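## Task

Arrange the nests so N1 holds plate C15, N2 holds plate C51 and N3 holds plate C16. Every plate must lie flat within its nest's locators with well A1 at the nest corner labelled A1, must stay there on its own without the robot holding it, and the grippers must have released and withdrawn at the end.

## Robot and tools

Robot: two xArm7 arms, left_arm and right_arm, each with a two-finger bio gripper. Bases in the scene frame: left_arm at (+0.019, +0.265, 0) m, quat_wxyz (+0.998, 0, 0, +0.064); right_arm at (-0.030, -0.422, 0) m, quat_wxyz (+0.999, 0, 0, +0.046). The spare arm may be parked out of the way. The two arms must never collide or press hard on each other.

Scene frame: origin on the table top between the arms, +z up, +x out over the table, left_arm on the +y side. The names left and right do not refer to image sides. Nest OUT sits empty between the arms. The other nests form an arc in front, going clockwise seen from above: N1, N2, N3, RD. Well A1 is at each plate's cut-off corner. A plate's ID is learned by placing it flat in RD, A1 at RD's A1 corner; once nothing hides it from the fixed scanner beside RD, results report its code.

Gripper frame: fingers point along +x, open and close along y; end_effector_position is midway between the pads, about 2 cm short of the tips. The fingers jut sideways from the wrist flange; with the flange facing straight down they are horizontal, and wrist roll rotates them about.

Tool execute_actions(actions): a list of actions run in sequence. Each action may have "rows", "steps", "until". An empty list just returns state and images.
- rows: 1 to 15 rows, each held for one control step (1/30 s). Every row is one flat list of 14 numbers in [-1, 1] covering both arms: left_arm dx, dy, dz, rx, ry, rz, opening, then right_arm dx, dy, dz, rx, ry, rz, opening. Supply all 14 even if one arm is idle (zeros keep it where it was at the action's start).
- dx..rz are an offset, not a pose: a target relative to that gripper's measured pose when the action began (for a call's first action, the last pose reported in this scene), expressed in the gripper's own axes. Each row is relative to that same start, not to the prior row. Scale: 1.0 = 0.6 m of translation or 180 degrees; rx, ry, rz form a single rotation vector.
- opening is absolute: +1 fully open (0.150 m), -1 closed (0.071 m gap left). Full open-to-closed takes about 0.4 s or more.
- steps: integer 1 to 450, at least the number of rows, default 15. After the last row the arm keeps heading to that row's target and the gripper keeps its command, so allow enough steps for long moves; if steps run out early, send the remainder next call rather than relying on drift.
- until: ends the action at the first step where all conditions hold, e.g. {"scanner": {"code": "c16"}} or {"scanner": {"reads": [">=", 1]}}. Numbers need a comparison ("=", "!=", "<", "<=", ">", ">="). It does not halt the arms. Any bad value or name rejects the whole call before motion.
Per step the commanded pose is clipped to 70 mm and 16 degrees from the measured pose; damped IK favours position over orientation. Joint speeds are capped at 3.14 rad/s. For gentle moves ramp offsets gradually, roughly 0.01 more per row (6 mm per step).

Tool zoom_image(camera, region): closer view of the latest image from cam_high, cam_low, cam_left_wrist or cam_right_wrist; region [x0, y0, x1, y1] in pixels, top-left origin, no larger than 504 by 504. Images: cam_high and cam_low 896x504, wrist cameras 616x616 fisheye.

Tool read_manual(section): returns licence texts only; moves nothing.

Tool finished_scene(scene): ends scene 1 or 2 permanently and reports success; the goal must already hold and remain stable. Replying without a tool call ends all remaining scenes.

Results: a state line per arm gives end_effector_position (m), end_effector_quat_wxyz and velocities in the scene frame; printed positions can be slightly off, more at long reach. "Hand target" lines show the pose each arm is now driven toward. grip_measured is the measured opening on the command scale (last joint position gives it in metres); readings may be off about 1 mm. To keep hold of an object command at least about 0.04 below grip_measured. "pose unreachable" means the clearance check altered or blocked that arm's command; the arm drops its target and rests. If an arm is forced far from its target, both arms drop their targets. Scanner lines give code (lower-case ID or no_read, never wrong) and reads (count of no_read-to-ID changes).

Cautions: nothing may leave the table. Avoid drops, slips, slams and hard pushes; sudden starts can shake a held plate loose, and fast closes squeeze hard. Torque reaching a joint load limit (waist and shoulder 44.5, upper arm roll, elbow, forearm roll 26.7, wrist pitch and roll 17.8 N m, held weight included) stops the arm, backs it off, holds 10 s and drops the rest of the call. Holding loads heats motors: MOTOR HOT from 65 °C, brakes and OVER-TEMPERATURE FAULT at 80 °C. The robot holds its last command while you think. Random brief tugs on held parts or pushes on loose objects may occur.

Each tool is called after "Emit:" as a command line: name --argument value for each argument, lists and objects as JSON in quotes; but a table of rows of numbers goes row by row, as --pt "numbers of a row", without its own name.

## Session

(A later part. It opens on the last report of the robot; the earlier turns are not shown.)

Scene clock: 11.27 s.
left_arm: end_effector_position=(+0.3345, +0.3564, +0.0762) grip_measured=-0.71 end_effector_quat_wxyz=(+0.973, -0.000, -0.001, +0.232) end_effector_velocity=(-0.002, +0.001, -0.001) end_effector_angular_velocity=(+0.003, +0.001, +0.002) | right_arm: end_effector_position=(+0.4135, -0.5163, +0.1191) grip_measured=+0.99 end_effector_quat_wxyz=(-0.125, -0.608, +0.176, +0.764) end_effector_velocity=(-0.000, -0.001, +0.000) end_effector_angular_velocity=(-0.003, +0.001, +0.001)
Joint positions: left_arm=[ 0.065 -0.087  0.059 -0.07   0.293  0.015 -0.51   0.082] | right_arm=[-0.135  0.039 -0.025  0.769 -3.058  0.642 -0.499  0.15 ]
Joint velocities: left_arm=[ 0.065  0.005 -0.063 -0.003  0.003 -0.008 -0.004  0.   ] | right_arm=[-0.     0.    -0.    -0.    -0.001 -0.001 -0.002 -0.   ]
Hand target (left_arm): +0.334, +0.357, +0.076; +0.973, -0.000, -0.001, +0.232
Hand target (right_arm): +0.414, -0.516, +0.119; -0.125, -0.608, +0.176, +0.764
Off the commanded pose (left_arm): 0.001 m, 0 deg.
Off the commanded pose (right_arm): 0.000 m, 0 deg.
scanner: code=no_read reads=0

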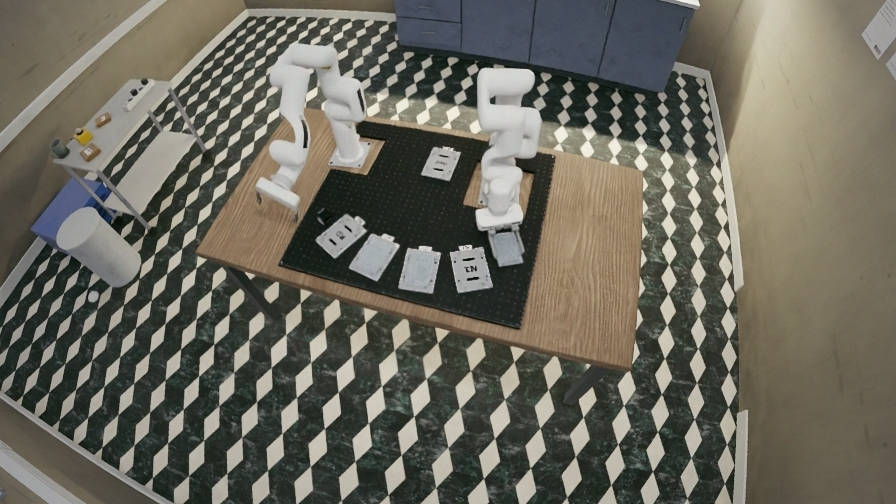

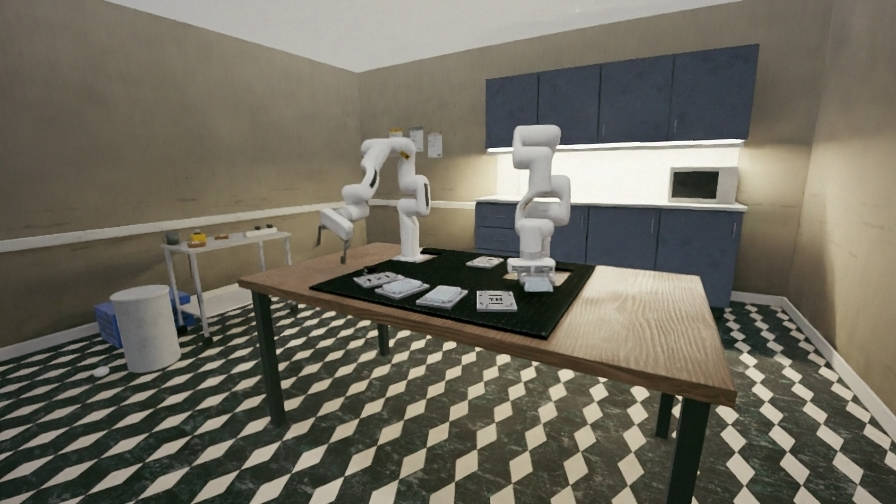

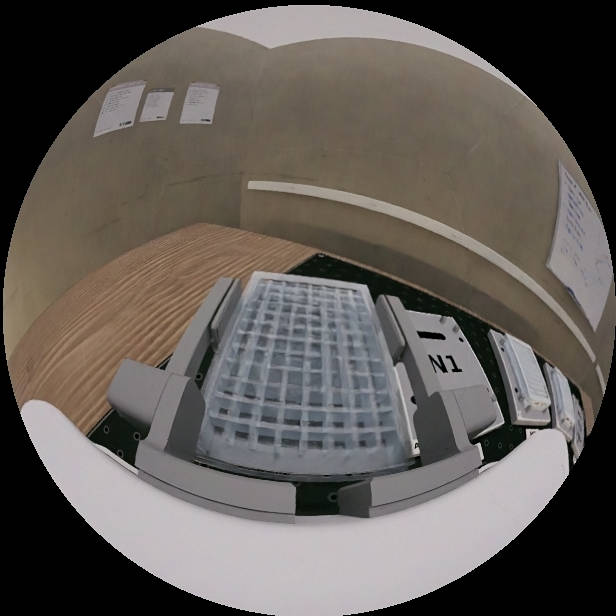

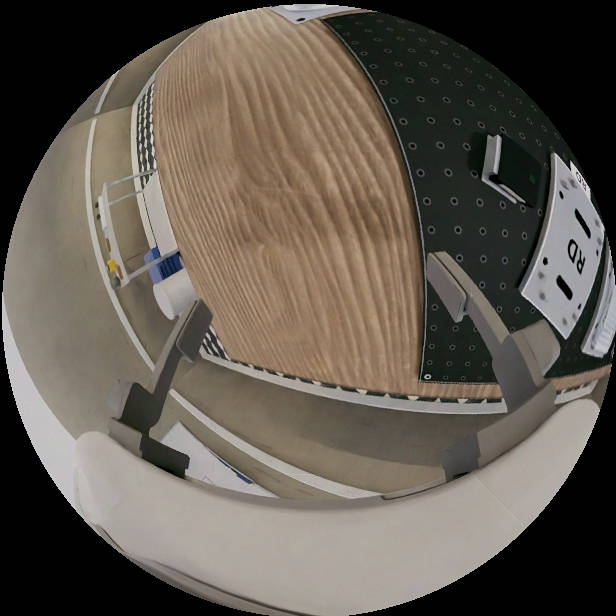

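Emit:
execute_actions --actions '[{"rows":[[0.005,0,-0.004,0,0,0,-0.85,0,0,0,0,0,0,1],[0.012,0,-0.01,0,0,0,-0.85,0,0,0,0,0,0,1],[0.02,0,-0.017,0,0,0,-0.85,0,0,0,0,0,0,1],[0.028,0,-0.025,0,0,0,-0.85,0,0,0,0,0,0,1],[0.035,0,-0.033,0,0,0,-0.85,0,0,0,0,0,0,1],[0.04,0,-0.041,0,0,0,-0.85,0,0,0,0,0,0,1],[0.042,0,-0.049,0,0,0,-0.85,0,0,0,0,0,0,1],[0.042,0,-0.056,0,0,0,-0.85,0,0,0,0,0,0,1],[0.042,0,-0.063,0,0,0,-0.85,0,0,0,0,0,0,1],[0.042,0,-0.069,0,0,0,-0.85,0,0,0,0,0,0,1],[0.042,0,-0.073,0,0,0,-0.85,0,0,0,0,0,0,1],[0.042,0,-0.076,0,0,0,-0.85,0,0,0,0,0,0,1],[0.042,0,-0.078,0,0,0,-0.85,0,0,0,0,0,0,1],[0.042,0,-0.08,0,0,0,-0.85,0,0,0,0,0,0,1]],"steps":28}]'

Scene clock: 12.67 s.
left_arm: end_effector_position=(+0.3574, +0.3678, +0.0288) grip_measured=-0.71 end_effector_quat_wxyz=(+0.973, -0.001, -0.001, +0.232) end_effector_velocity=(-0.000, -0.000, -0.001) end_effector_angular_velocity=(+0.001, +0.002, -0.002) | right_arm: end_effector_position=(+0.4135, -0.5163, +0.1191) grip_measured=+0.99 end_effector_quat_wxyz=(-0.125, -0.608, +0.176, +0.764) end_effector_velocity=(-0.000, -0.000, -0.000) end_effector_angular_velocity=(-0.001, +0.001, +0.001)
Joint positions: left_arm=[-0.047  0.344  0.143  0.079  0.189 -0.269 -0.435  0.082] | right_arm=[-0.135  0.039 -0.025  0.769 -3.058  0.642 -0.499  0.15 ]
Joint velocities: left_arm=[-0.003  0.004  0.001  0.001 -0.002 -0.001  0.001  0.   ] | right_arm=[ 0.     0.001 -0.    -0.    -0.001 -0.    -0.001  0.   ]
Hand target (left_arm): +0.357, +0.368, +0.029; +0.973, -0.001, -0.001, +0.232
Hand target (right_arm): +0.414, -0.516, +0.119; -0.125, -0.608, +0.176, +0.764
Off the commanded pose (left_arm): 0.001 m, 0 deg.
Off the commanded pose (right_arm): 0.000 m, 0 deg.
scanner: code=no_read reads=0

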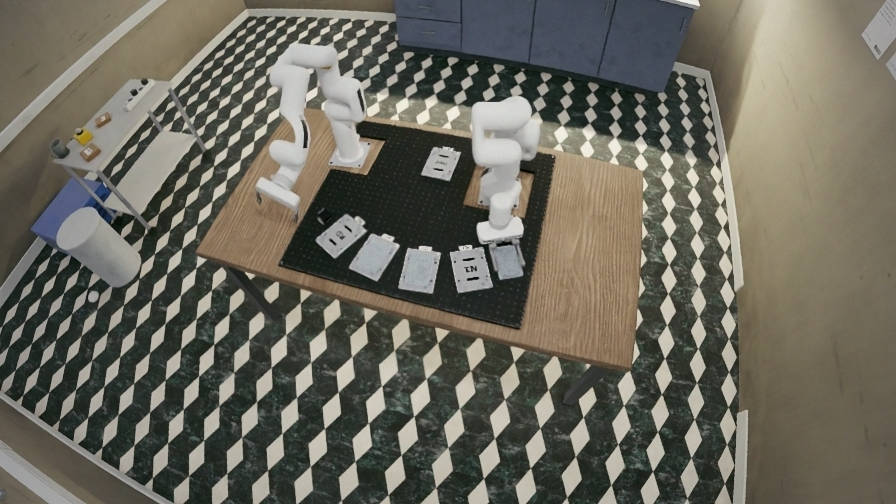

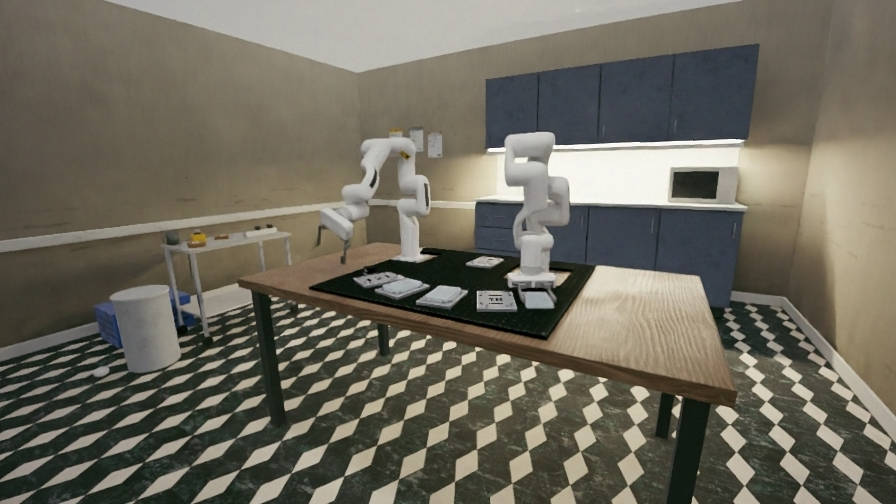

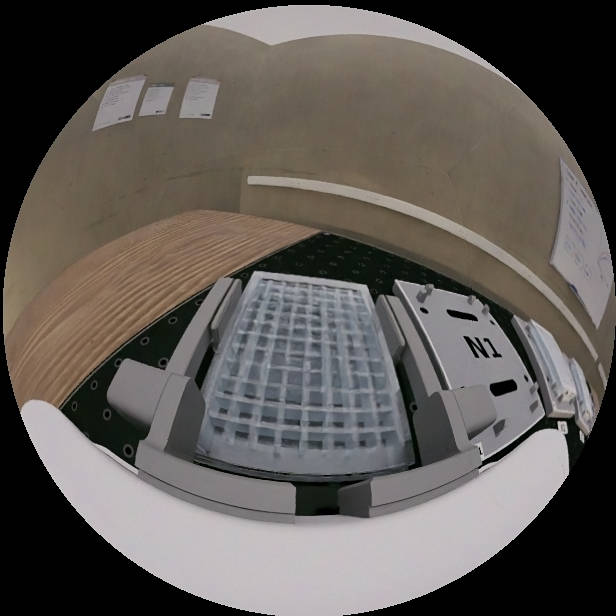

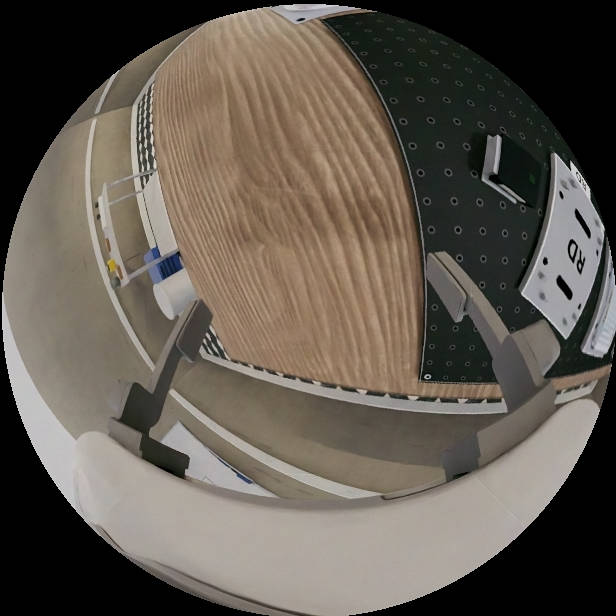

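Emit:
execute_actions --actions '[{"rows":[[0,0,-0.002,0,0,0,-0.85,0,0,0,0,0,0,1],[0,0,-0.003,0,0,0,-0.85,0,0,0,0,0,0,1],[0,0,-0.003,0,0,0,-0.85,0,0,0,0,0,0,1],[0,0,-0.003,0,0,0,-0.72,0,0,0,0,0,0,1],[0,0,-0.003,0,0,0,-0.66,0,0,0,0,0,0,1],[0,0,-0.003,0,0,0,-0.58,0,0,0,0,0,0,1],[0,0,-0.003,0,0,0,-0.5,0,0,0,0,0,0,1],[0,0,-0.003,0,0,0,-0.42,0,0,0,0,0,0,1],[0,0,-0.003,0,0,0,-0.35,0,0,0,0,0,0,1],[0,0,-0.003,0,0,0,-0.3,0,0,0,0,0,0,1]],"steps":16},{"rows":[[0,0,0.006,0,0,0,-0.3,0,0,0,0,0,0,1],[0,0,0.015,0,0,0,-0.3,0,0,0,0,0,0,1],[0,0,0.026,0,0,0,-0.3,0,0,0,0,0,0,1],[0,0,0.038,0,0,0,-0.3,0,0,0,0,0,0,1],[0,0,0.05,0,0,0,-0.3,0,0,0,0,0,0,1],[0,0,0.062,0,0,0,-0.3,0,0,0,0,0,0,1],[0,0,0.072,0,0,0,-0.3,0,0,0,0,0,0,1],[0,0,0.08,0,0,0,-0.3,0,0,0,0,0,0,1]],"steps":16},{"rows":[[-0.002,-0.02,0,0,0,-0.004,-0.2,0,0,0,0,0,0,1],[-0.004,-0.05,0,0,0,-0.01,-0.1,0,0,0,0,0,0,1],[-0.007,-0.09,0,0,0,-0.017,0,0,0,0,0,0,0,1],[-0.011,-0.13,0,0,0,-0.025,0.1,0,0,0,0,0,0,1],[-0.014,-0.17,0,0,0,-0.033,0.2,0,0,0,0,0,0,1],[-0.017,-0.21,0,0,0,-0.04,0.3,0,0,0,0,0,0,1],[-0.02,-0.25,0,0,0,-0.048,0.4,0,0,0,0,0,0,1],[-0.024,-0.29,0,0,0,-0.055,0.5,0,0,0,0,0,0,1],[-0.027,-0.33,0,0,0,-0.063,0.6,0,0,0,0,0,0,1],[-0.03,-0.37,0,0,0,-0.071,0.6,0,0,0,0,0,0,1],[-0.033,-0.41,0,0,0,-0.078,0.6,0,0,0,0,0,0,1],[-0.036,-0.45,0,0,0,-0.086,0.6,0,0,0,0,0,0,1],[-0.039,-0.48,0,0,0,-0.092,0.6,0,0,0,0,0,0,1],[-0.041,-0.505,0,0,0,-0.096,0.6,0,0,0,0,0,0,1],[-0.042,-0.518,0,0,0,-0.099,0.6,0,0,0,0,0,0,1]],"steps":40}]'

Emit:
zoom_image --camera "cam_left_wrist" --region '[100, 240, 530, 540]'

Scene clock: 15.60 s.
left_arm: end_effector_position=(+0.4761, +0.0807, +0.0761) grip_measured=+0.60 end_effector_quat_wxyz=(+0.997, +0.002, -0.005, +0.078) end_effector_velocity=(+0.000, -0.001, -0.000) end_effector_angular_velocity=(-0.000, -0.000, -0.001) | right_arm: end_effector_position=(+0.4135, -0.5163, +0.1191) grip_measured=+0.99 end_effector_quat_wxyz=(-0.125, -0.608, +0.176, +0.764) end_effector_velocity=(+0.000, -0.000, +0.000) end_effector_angular_velocity=(-0.000, -0.000, +0.000)
Joint positions: left_arm=[-0.531  0.298 -0.15   0.554  0.211  0.259 -0.909  0.134] | right_arm=[-0.135  0.039 -0.025  0.769 -3.058  0.642 -0.499  0.15 ]
Joint velocities: left_arm=[-0.     0.002  0.     0.002  0.001 -0.    -0.    -0.   ] | right_arm=[-0.    -0.     0.     0.    -0.001 -0.     0.     0.   ]
Hand target (left_arm): +0.476, +0.081, +0.076; +0.997, +0.002, -0.005, +0.078
Hand target (right_arm): +0.414, -0.516, +0.119; -0.125, -0.608, +0.176, +0.764
Off the commanded pose (left_arm): 0.002 m, 0 deg.
Off the commanded pose (right_arm): 0.000 m, 0 deg.
scanner: code=no_read reads=0

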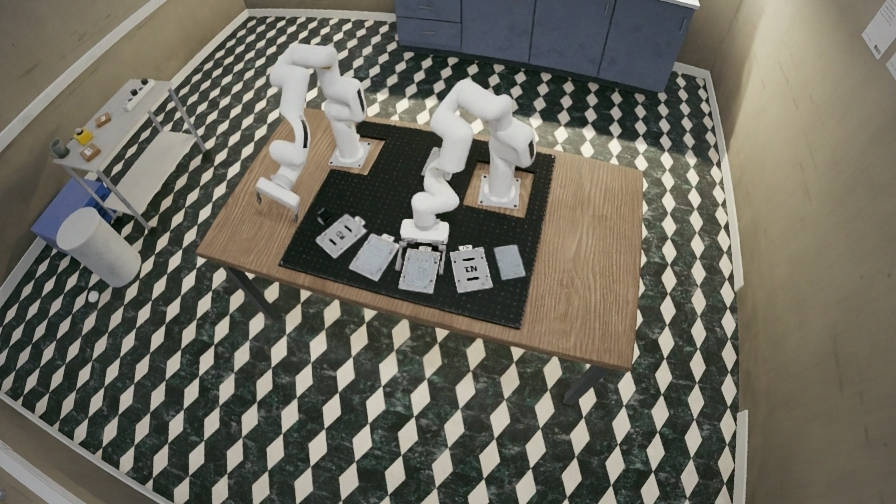

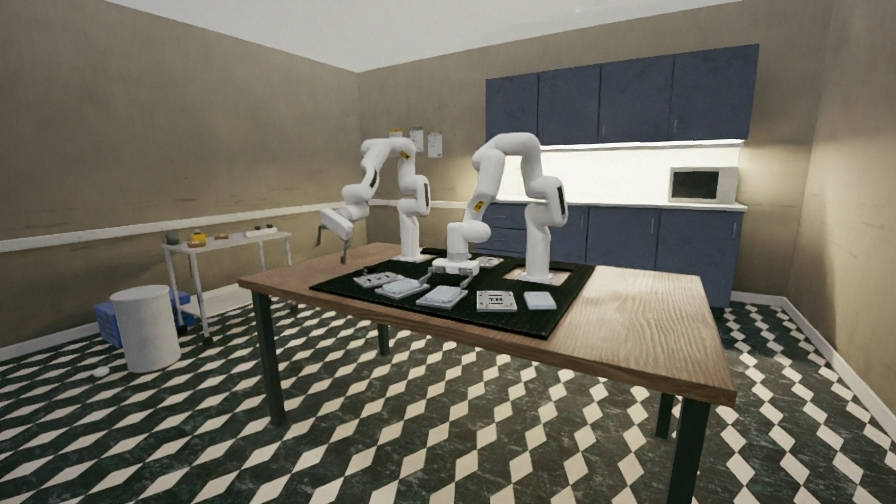

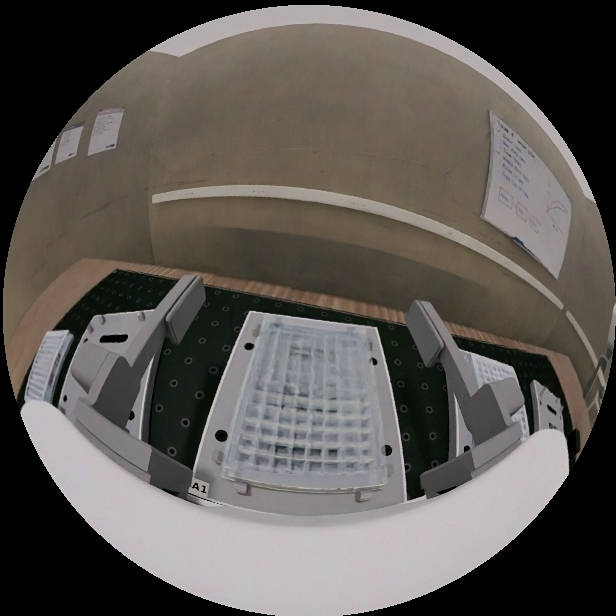

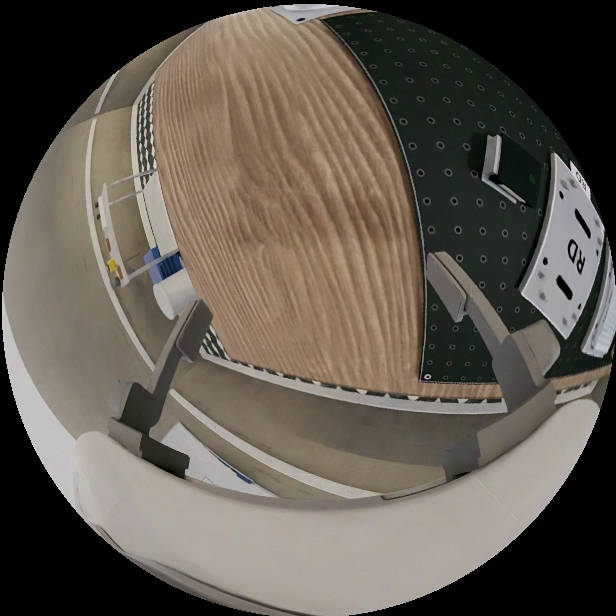

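Region (100, 240, 530, 540) of cam_left_wrist's 616x616 image, scaled by 1.172, with more detail than that image has; it fills the top 352 rows of this view, and the rest is white.

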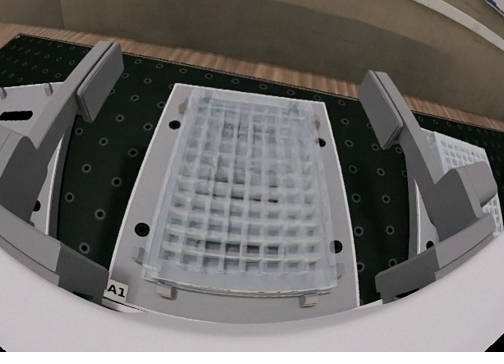

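Lowering to the inspection height over N2.

Emit:
execute_actions --actions '[{"rows":[[0,0,-0.006,-0.001,0.001,0,0.6,0,0,0,0,0,0,1],[0,0,-0.013,-0.001,0.002,0,0.6,0,0,0,0,0,0,1],[0,0,-0.021,-0.001,0.003,0,0.6,0,0,0,0,0,0,1],[0,0,-0.029,-0.001,0.003,0,0.6,0,0,0,0,0,0,1],[0,0,-0.037,-0.001,0.003,0,0.6,0,0,0,0,0,0,1],[0,0,-0.043,-0.001,0.003,0,0.6,0,0,0,0,0,0,1],[0,0,-0.047,-0.001,0.003,0,0.6,0,0,0,0,0,0,1],[0,0,-0.0485,-0.001,0.003,0,0.6,0,0,0,0,0,0,1]],"steps":20}]'

Emit:
zoom_image --camera "cam_left_wrist" --region '[100, 240, 530, 540]'

Scene clock: 16.47 s.
left_arm: end_effector_position=(+0.4766, +0.0807, +0.0474) grip_measured=+0.60 end_effector_quat_wxyz=(+0.997, +0.000, -0.001, +0.078) end_effector_velocity=(-0.001, +0.000, -0.001) end_effector_angular_velocity=(+0.002, +0.003, -0.000) | right_arm: end_effector_position=(+0.4135, -0.5163, +0.1191) grip_measured=+0.99 end_effector_quat_wxyz=(-0.125, -0.608, +0.176, +0.764) end_effector_velocity=(+0.000, +0.000, +0.000) end_effector_angular_velocity=(-0.001, -0.001, +0.002)
Joint positions: left_arm=[-0.557  0.401 -0.112  0.578  0.246  0.185 -0.931  0.134] | right_arm=[-0.135  0.039 -0.025  0.769 -3.058  0.642 -0.499  0.15 ]
Joint velocities: left_arm=[-0.001  0.002  0.001 -0.001  0.001 -0.    -0.     0.   ] | right_arm=[ 0.001 -0.     0.     0.    -0.002  0.     0.001  0.   ]
Hand target (left_arm): +0.476, +0.081, +0.047; +0.997, +0.000, -0.000, +0.078
Hand target (right_arm): +0.414, -0.516, +0.119; -0.125, -0.608, +0.176, +0.764
Off the commanded pose (left_arm): 0.000 m, 0 deg.
Off the commanded pose (right_arm): 0.000 m, 0 deg.
scanner: code=no_read reads=0

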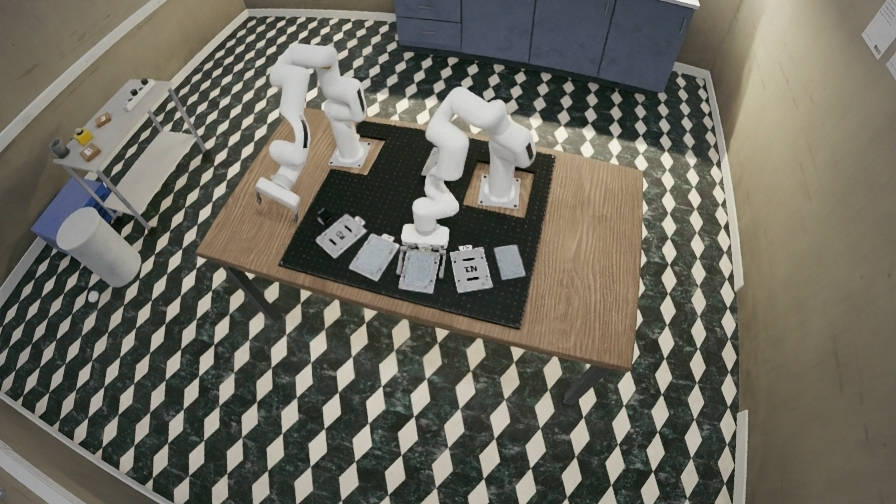

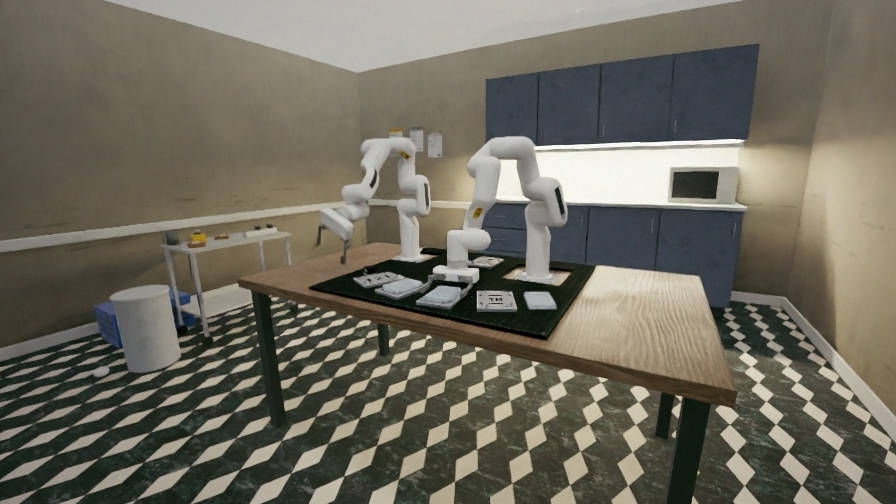

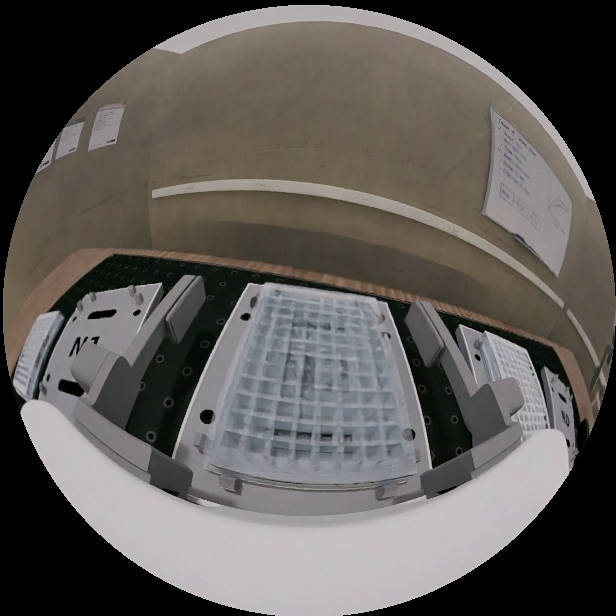

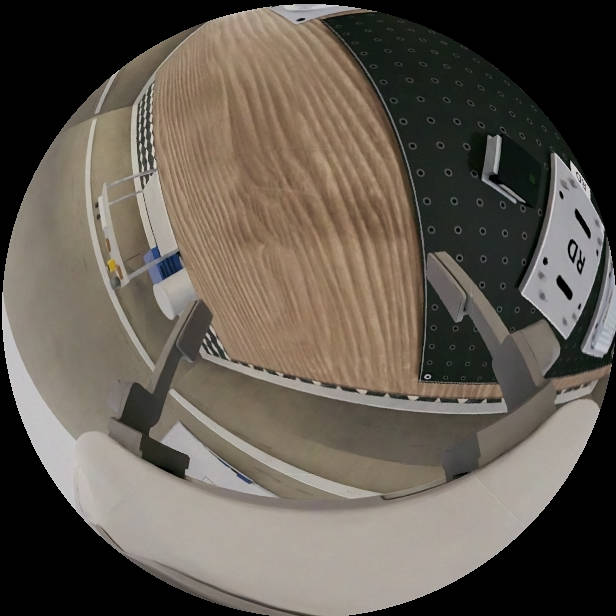

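Region (100, 240, 530, 540) of cam_left_wrist's 616x616 image, scaled by 1.172, with more detail than that image has; it fills the top 352 rows of this view, and the rest is white.

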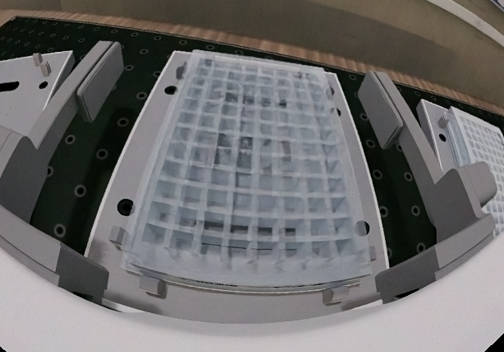

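Emit:
execute_actions --actions '[{"rows":[[-0.002,-0.001,0,0,0,0,0.6,0,0,0,0,0,0,1],[-0.004,-0.002,0,0,0,0,0.6,0,0,0,0,0,0,1],[-0.0065,-0.003,-0.002,0,0,0,0.6,0,0,0,0,0,0,1],[-0.0065,-0.003,-0.005,0,0,0,0.6,0,0,0,0,0,0,1],[-0.0065,-0.003,-0.008,0,0,0,0.6,0,0,0,0,0,0,1],[-0.0065,-0.003,-0.011,0,0,0,0.6,0,0,0,0,0,0,1],[-0.0065,-0.003,-0.013,0,0,0,0.6,0,0,0,0,0,0,1],[-0.0065,-0.003,-0.014,0,0,0,0.6,0,0,0,0,0,0,1]],"steps":18},{"rows":[[0,0,0,0,0,0,0.48,0,0,0,0,0,0,1],[0,0,0,0,0,0,0.36,0,0,0,0,0,0,1],[0,0,0,0,0,0,0.24,0,0,0,0,0,0,1],[0,0,0,0,0,0,0.12,0,0,0,0,0,0,1],[0,0,0,0,0,0,0,0,0,0,0,0,0,1],[0,0,0,0,0,0,-0.12,0,0,0,0,0,0,1],[0,0,0,0,0,0,-0.24,0,0,0,0,0,0,1],[0,0,0,0,0,0,-0.36,0,0,0,0,0,0,1],[0,0,0,0,0,0,-0.46,0,0,0,0,0,0,1],[0,0,0,0,0,0,-0.54,0,0,0,0,0,0,1],[0,0,0,0,0,0,-0.61,0,0,0,0,0,0,1],[0,0,0,0,0,0,-0.68,0,0,0,0,0,0,1],[0,0,0,0,0,0,-0.74,0,0,0,0,0,0,1],[0,0,0,0,0,0,-0.8,0,0,0,0,0,0,1],[0,0,0,0,0,0,-0.85,0,0,0,0,0,0,1]],"steps":24}]'

Emit:
zoom_image --camera "cam_left_wrist" --region '[100, 240, 530, 540]'

Scene clock: 18.23 s.
left_arm: end_effector_position=(+0.4736, +0.0754, +0.0403) grip_measured=-0.69 end_effector_quat_wxyz=(+0.997, -0.001, -0.002, +0.076) end_effector_velocity=(-0.001, +0.002, -0.001) end_effector_angular_velocity=(+0.003, +0.003, +0.005) | right_arm: end_effector_position=(+0.4135, -0.5163, +0.1191) grip_measured=+0.99 end_effector_quat_wxyz=(-0.125, -0.608, +0.176, +0.764) end_effector_velocity=(-0.000, +0.001, -0.000) end_effector_angular_velocity=(+0.001, +0.001, +0.001)
Joint positions: left_arm=[-0.585  0.428 -0.096  0.583  0.258  0.157 -0.95   0.083] | right_arm=[-0.135  0.039 -0.025  0.769 -3.058  0.642 -0.499  0.15 ]
Joint velocities: left_arm=[ 0.001  0.001  0.002 -0.002 -0.001  0.001 -0.001  0.   ] | right_arm=[ 0.001  0.     0.    -0.     0.    -0.     0.001 -0.   ]
Hand target (left_arm): +0.473, +0.078, +0.039; +0.997, +0.000, -0.001, +0.078
Hand target (right_arm): +0.414, -0.516, +0.119; -0.125, -0.608, +0.176, +0.764
Off the commanded pose (left_arm): 0.003 m, 0 deg.
Off the commanded pose (right_arm): 0.000 m, 0 deg.
scanner: code=no_read reads=0

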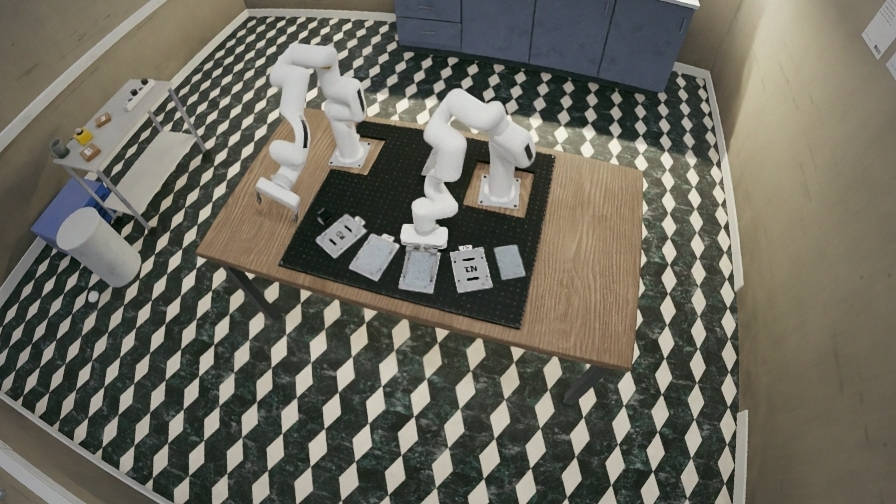

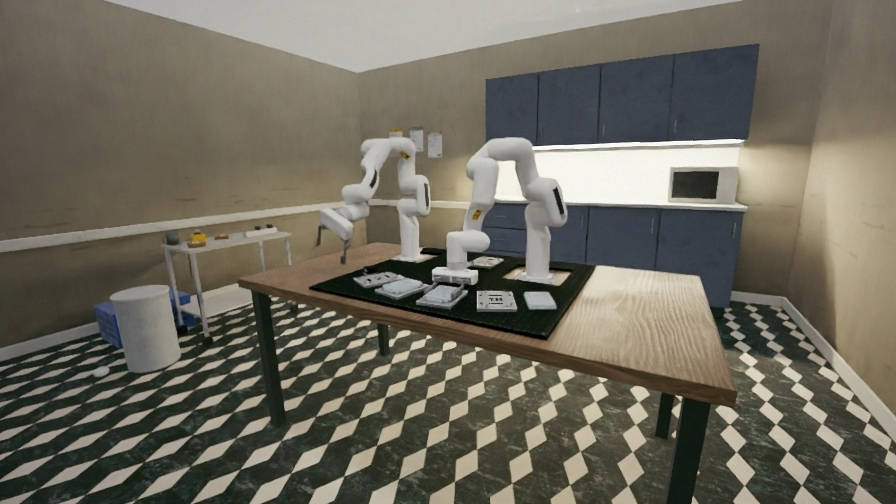

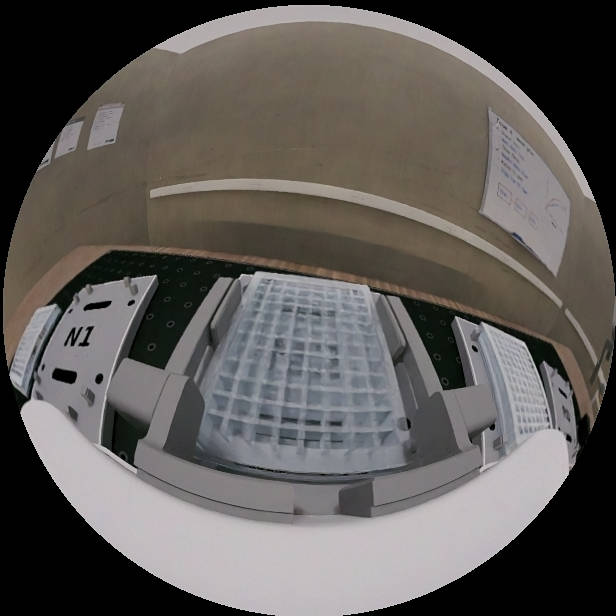

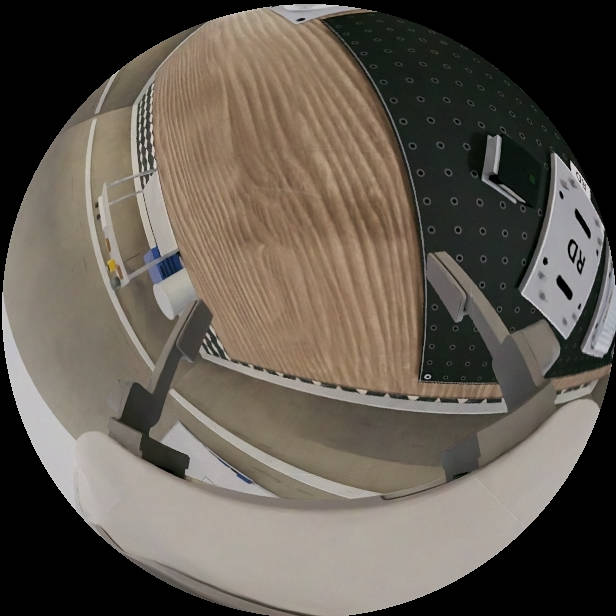

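Region (100, 240, 530, 540) of cam_left_wrist's 616x616 image, scaled by 1.172, with more detail than that image has; it fills the top 352 rows of this view, and the rest is white.

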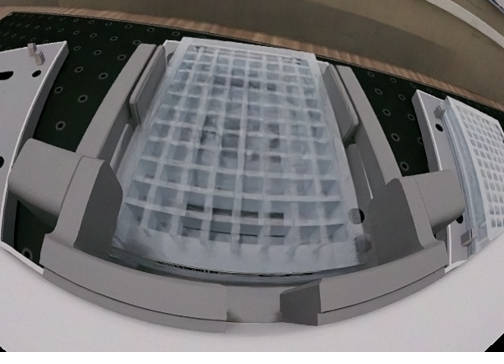

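Emit:
execute_actions --actions '[{"rows":[[0,0,0.004,0,0,0,-0.85,0,0,0,0,0,0,1],[0,0,0.009,0,0,0,-0.85,0,0,0,0,0,0,1],[0,0,0.015,0,0,0,-0.85,0,0,0,0,0,0,1],[0,0,0.022,0,0,0,-0.85,0,0,0,0,0,0,1],[0,0,0.03,0,0,0,-0.85,0,0,0,0,0,0,1],[0,0,0.038,0,0,0,-0.85,0,0,0,0,0,0,1],[0,0,0.046,0,0,0,-0.85,0,0,0,0,0,0,1],[0,0,0.053,0,0,0,-0.85,0,0,0,0,0,0,1],[0,0,0.059,0,0,0,-0.85,0,0,0,0,0,0,1],[0,0,0.063,0,0,0,-0.85,0,0,0,0,0,0,1]],"steps":20},{"rows":[[-0.001,0.01,0,0,0,0.003,-0.85,0,0,0,0,0,0,1],[-0.004,0.028,0,0,0,0.009,-0.85,0,0,0,0,0,0,1],[-0.007,0.05,0,0,0,0.017,-0.85,0,0,0,0,0,0,1],[-0.01,0.074,0,0,0,0.025,-0.85,0,0,0,0,0,0,1],[-0.013,0.098,0,0,0,0.033,-0.85,0,0,0,0,0,0,1],[-0.016,0.122,0,0,0,0.041,-0.85,0,0,0,0,0,0,1],[-0.019,0.146,0,0,0,0.049,-0.85,0,0,0,0,0,0,1],[-0.022,0.17,0,0,0,0.057,-0.85,0,0,0,0,0,0,1],[-0.025,0.194,0,0,0,0.065,-0.85,0,0,0,0,0,0,1],[-0.028,0.218,0,0,0,0.073,-0.85,0,0,0,0,0,0,1],[-0.032,0.242,0,0,0,0.081,-0.85,0,0,0,0,0,0,1],[-0.035,0.264,0,0,0,0.088,-0.85,0,0,0,0,0,0,1],[-0.037,0.282,0,0,0,0.094,-0.85,0,0,0,0,0,0,1],[-0.0385,0.294,0,0,0,0.098,-0.85,0,0,0,0,0,0,1],[-0.0392,0.30,0,0,0,0.1006,-0.85,0,0,0,0,0,0,1]],"steps":34}]'

Scene clock: 30.60 s.
left_arm: end_effector_position=(+0.4884, +0.0920, +0.1081) grip_measured=-0.85 end_effector_quat_wxyz=(+0.994, -0.031, -0.040, +0.102) end_effector_velocity=(+0.000, +0.000, +0.000) end_effector_angular_velocity=(-0.001, -0.001, +0.001) | right_arm: end_effector_position=(+0.4135, -0.5163, +0.1191) grip_measured=+0.99 end_effector_quat_wxyz=(-0.125, -0.608, +0.176, +0.764) end_effector_velocity=(+0.000, +0.001, -0.000) end_effector_angular_velocity=(+0.001, -0.000, -0.000)
Joint positions: left_arm=[-0.5    0.236 -0.157  0.532  0.168  0.201 -0.892  0.077] | right_arm=[-0.135  0.039 -0.025  0.769 -3.058  0.642 -0.499  0.15 ]
Joint velocities: left_arm=[ 0.001 -0.001 -0.    -0.    -0.    -0.001  0.     0.   ] | right_arm=[ 0.001  0.    -0.     0.     0.001  0.    -0.     0.   ]
Hand target (left_arm): +0.488, +0.092, +0.108; +0.994, -0.031, -0.040, +0.102
Hand target (right_arm): +0.414, -0.516, +0.119; -0.125, -0.608, +0.176, +0.764
Off the commanded pose (left_arm): 0.178 m, 17 deg.
Off the commanded pose (right_arm): 0.000 m, 0 deg.
TORQUE FAULT: the external load on joint 4 (elbow) of the left arm reached its load limit, and that arm stopped for 10 seconds. A torque fault stops only its own arm. That arm's remaining commands of this call were not run. Joint 4 (elbow) of that arm moved back by up to 3 degrees. That arm's gripper holds there, with its grip as last carried out, and that arm accepts commands again: back off and push less far. That arm stops again, at the same cost, whenever a joint's load reaches its limit.
scanner: code=no_read reads=0

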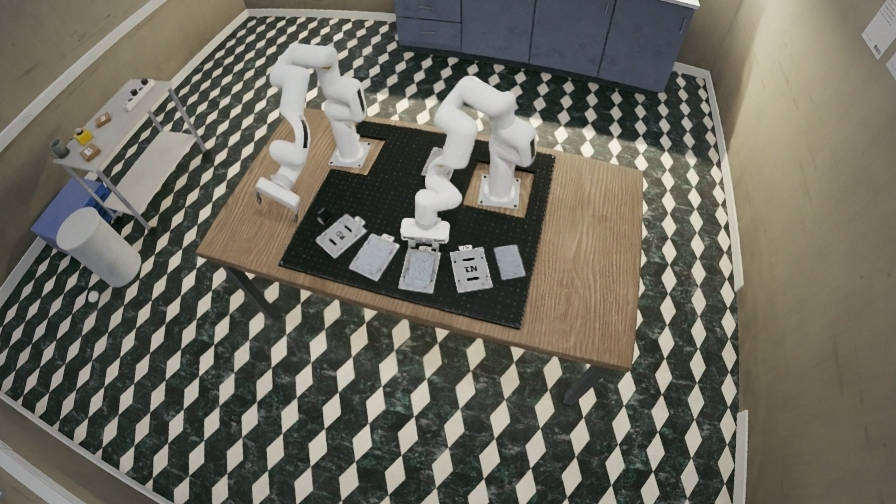

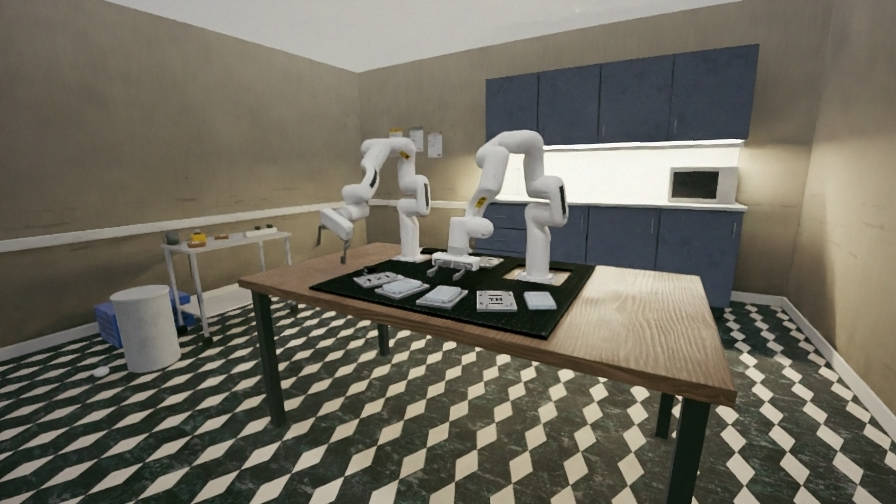

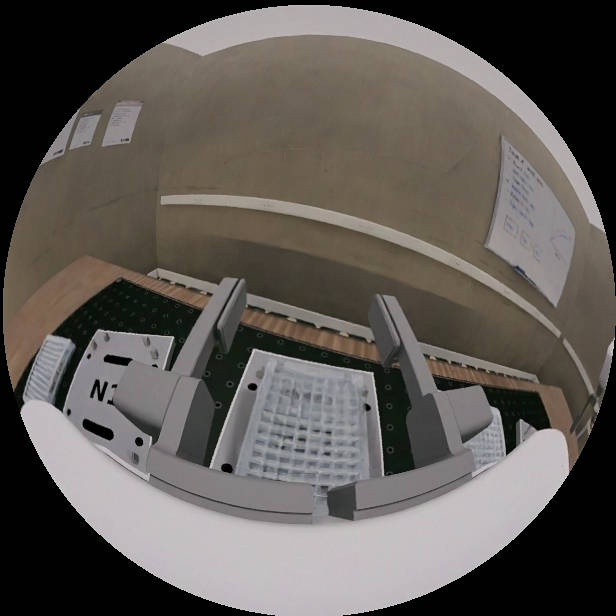

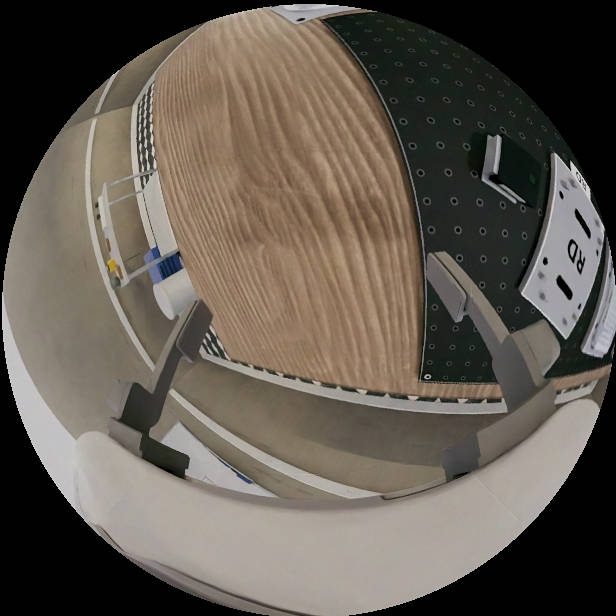

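Emit:
execute_actions --actions '[{"rows":[[-0.004,-0.002,-0.004,0.003,0.003,-0.002,-0.6,0,0,0,0,0,0,1],[-0.009,-0.004,-0.01,0.006,0.007,-0.005,-0.35,0,0,0,0,0,0,1],[-0.014,-0.006,-0.018,0.009,0.01,-0.007,-0.1,0,0,0,0,0,0,1],[-0.019,-0.008,-0.027,0.012,0.013,-0.009,0.15,0,0,0,0,0,0,1],[-0.024,-0.01,-0.037,0.015,0.017,-0.012,0.4,0,0,0,0,0,0,1],[-0.029,-0.012,-0.047,0.018,0.02,-0.014,0.6,0,0,0,0,0,0,1],[-0.033,-0.014,-0.057,0.02,0.022,-0.016,0.6,0,0,0,0,0,0,1],[-0.0373,-0.0158,-0.067,0.0216,0.0239,-0.0168,0.6,0,0,0,0,0,0,1],[-0.0373,-0.0158,-0.077,0.0216,0.0239,-0.0168,0.6,0,0,0,0,0,0,1],[-0.0373,-0.0158,-0.086,0.0216,0.0239,-0.0168,0.6,0,0,0,0,0,0,1],[-0.0373,-0.0158,-0.093,0.0216,0.0239,-0.0168,0.6,0,0,0,0,0,0,1],[-0.0373,-0.0158,-0.098,0.0216,0.0239,-0.0168,0.6,0,0,0,0,0,0,1],[-0.0373,-0.0158,-0.1007,0.0216,0.0239,-0.0168,0.6,0,0,0,0,0,0,1]],"steps":28}]'

Emit:
zoom_image --camera "cam_left_wrist" --region '[100, 240, 530, 540]'

Scene clock: 32.10 s.
left_arm: end_effector_position=(+0.4739, +0.0748, +0.0473) grip_measured=+0.60 end_effector_quat_wxyz=(+0.997, +0.000, +0.000, +0.076) end_effector_velocity=(-0.001, +0.000, -0.001) end_effector_angular_velocity=(+0.001, +0.002, +0.000) | right_arm: end_effector_position=(+0.4135, -0.5163, +0.1191) grip_measured=+0.99 end_effector_quat_wxyz=(-0.125, -0.608, +0.176, +0.764) end_effector_velocity=(-0.000, -0.000, -0.001) end_effector_angular_velocity=(+0.002, +0.001, -0.002)
Joint positions: left_arm=[-0.572  0.401 -0.114  0.58   0.241  0.187 -0.938  0.134] | right_arm=[-0.135  0.039 -0.025  0.769 -3.058  0.642 -0.499  0.15 ]
Joint velocities: left_arm=[-0.001  0.002  0.    -0.     0.    -0.    -0.001 -0.   ] | right_arm=[-0.001  0.001 -0.    -0.     0.     0.     0.002 -0.   ]
Hand target (left_arm): +0.474, +0.075, +0.047; +0.997, +0.000, +0.000, +0.076
Hand target (right_arm): +0.414, -0.516, +0.119; -0.125, -0.608, +0.176, +0.764
Off the commanded pose (left_arm): 0.000 m, 0 deg.
Off the commanded pose (right_arm): 0.000 m, 0 deg.
scanner: code=no_read reads=0

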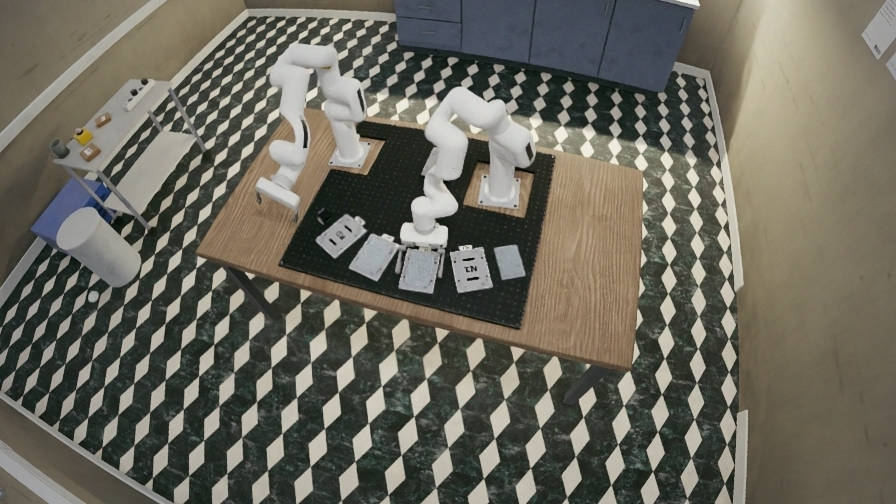

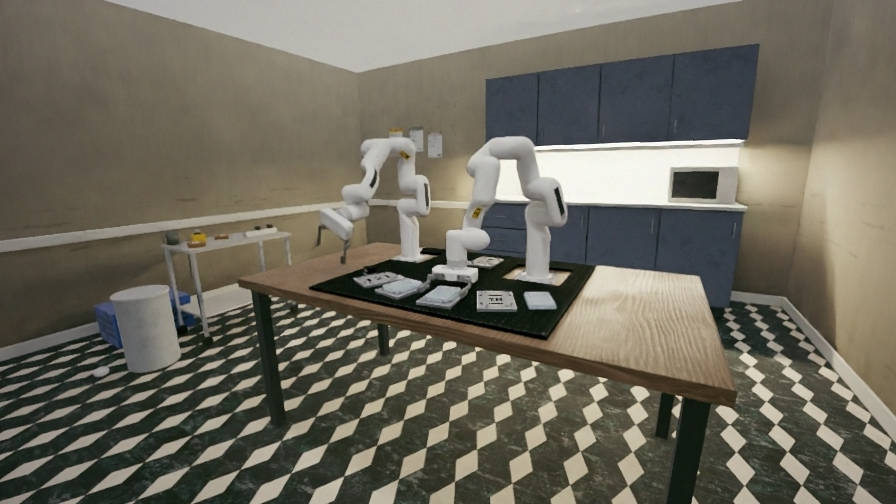

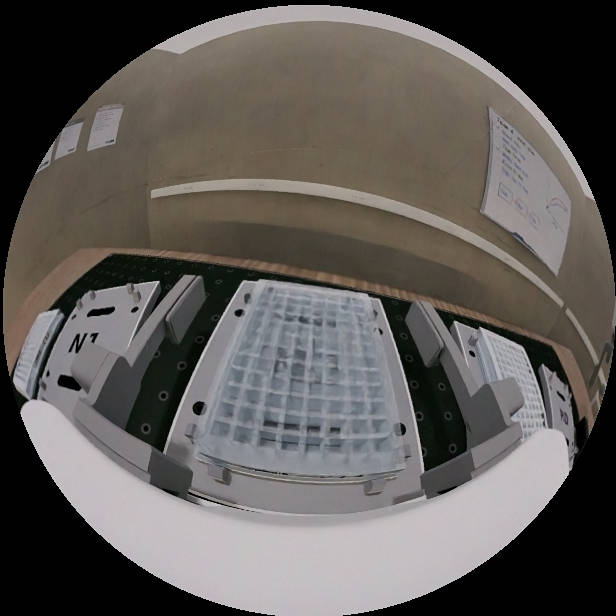

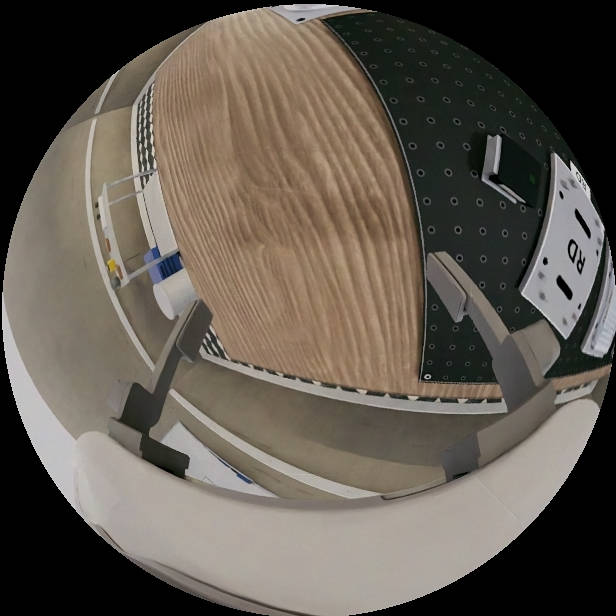

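Region (100, 240, 530, 540) of cam_left_wrist's 616x616 image, scaled by 1.172, with more detail than that image has; it fills the top 352 rows of this view, and the rest is white.

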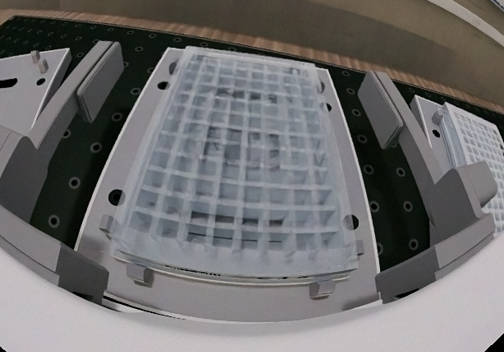

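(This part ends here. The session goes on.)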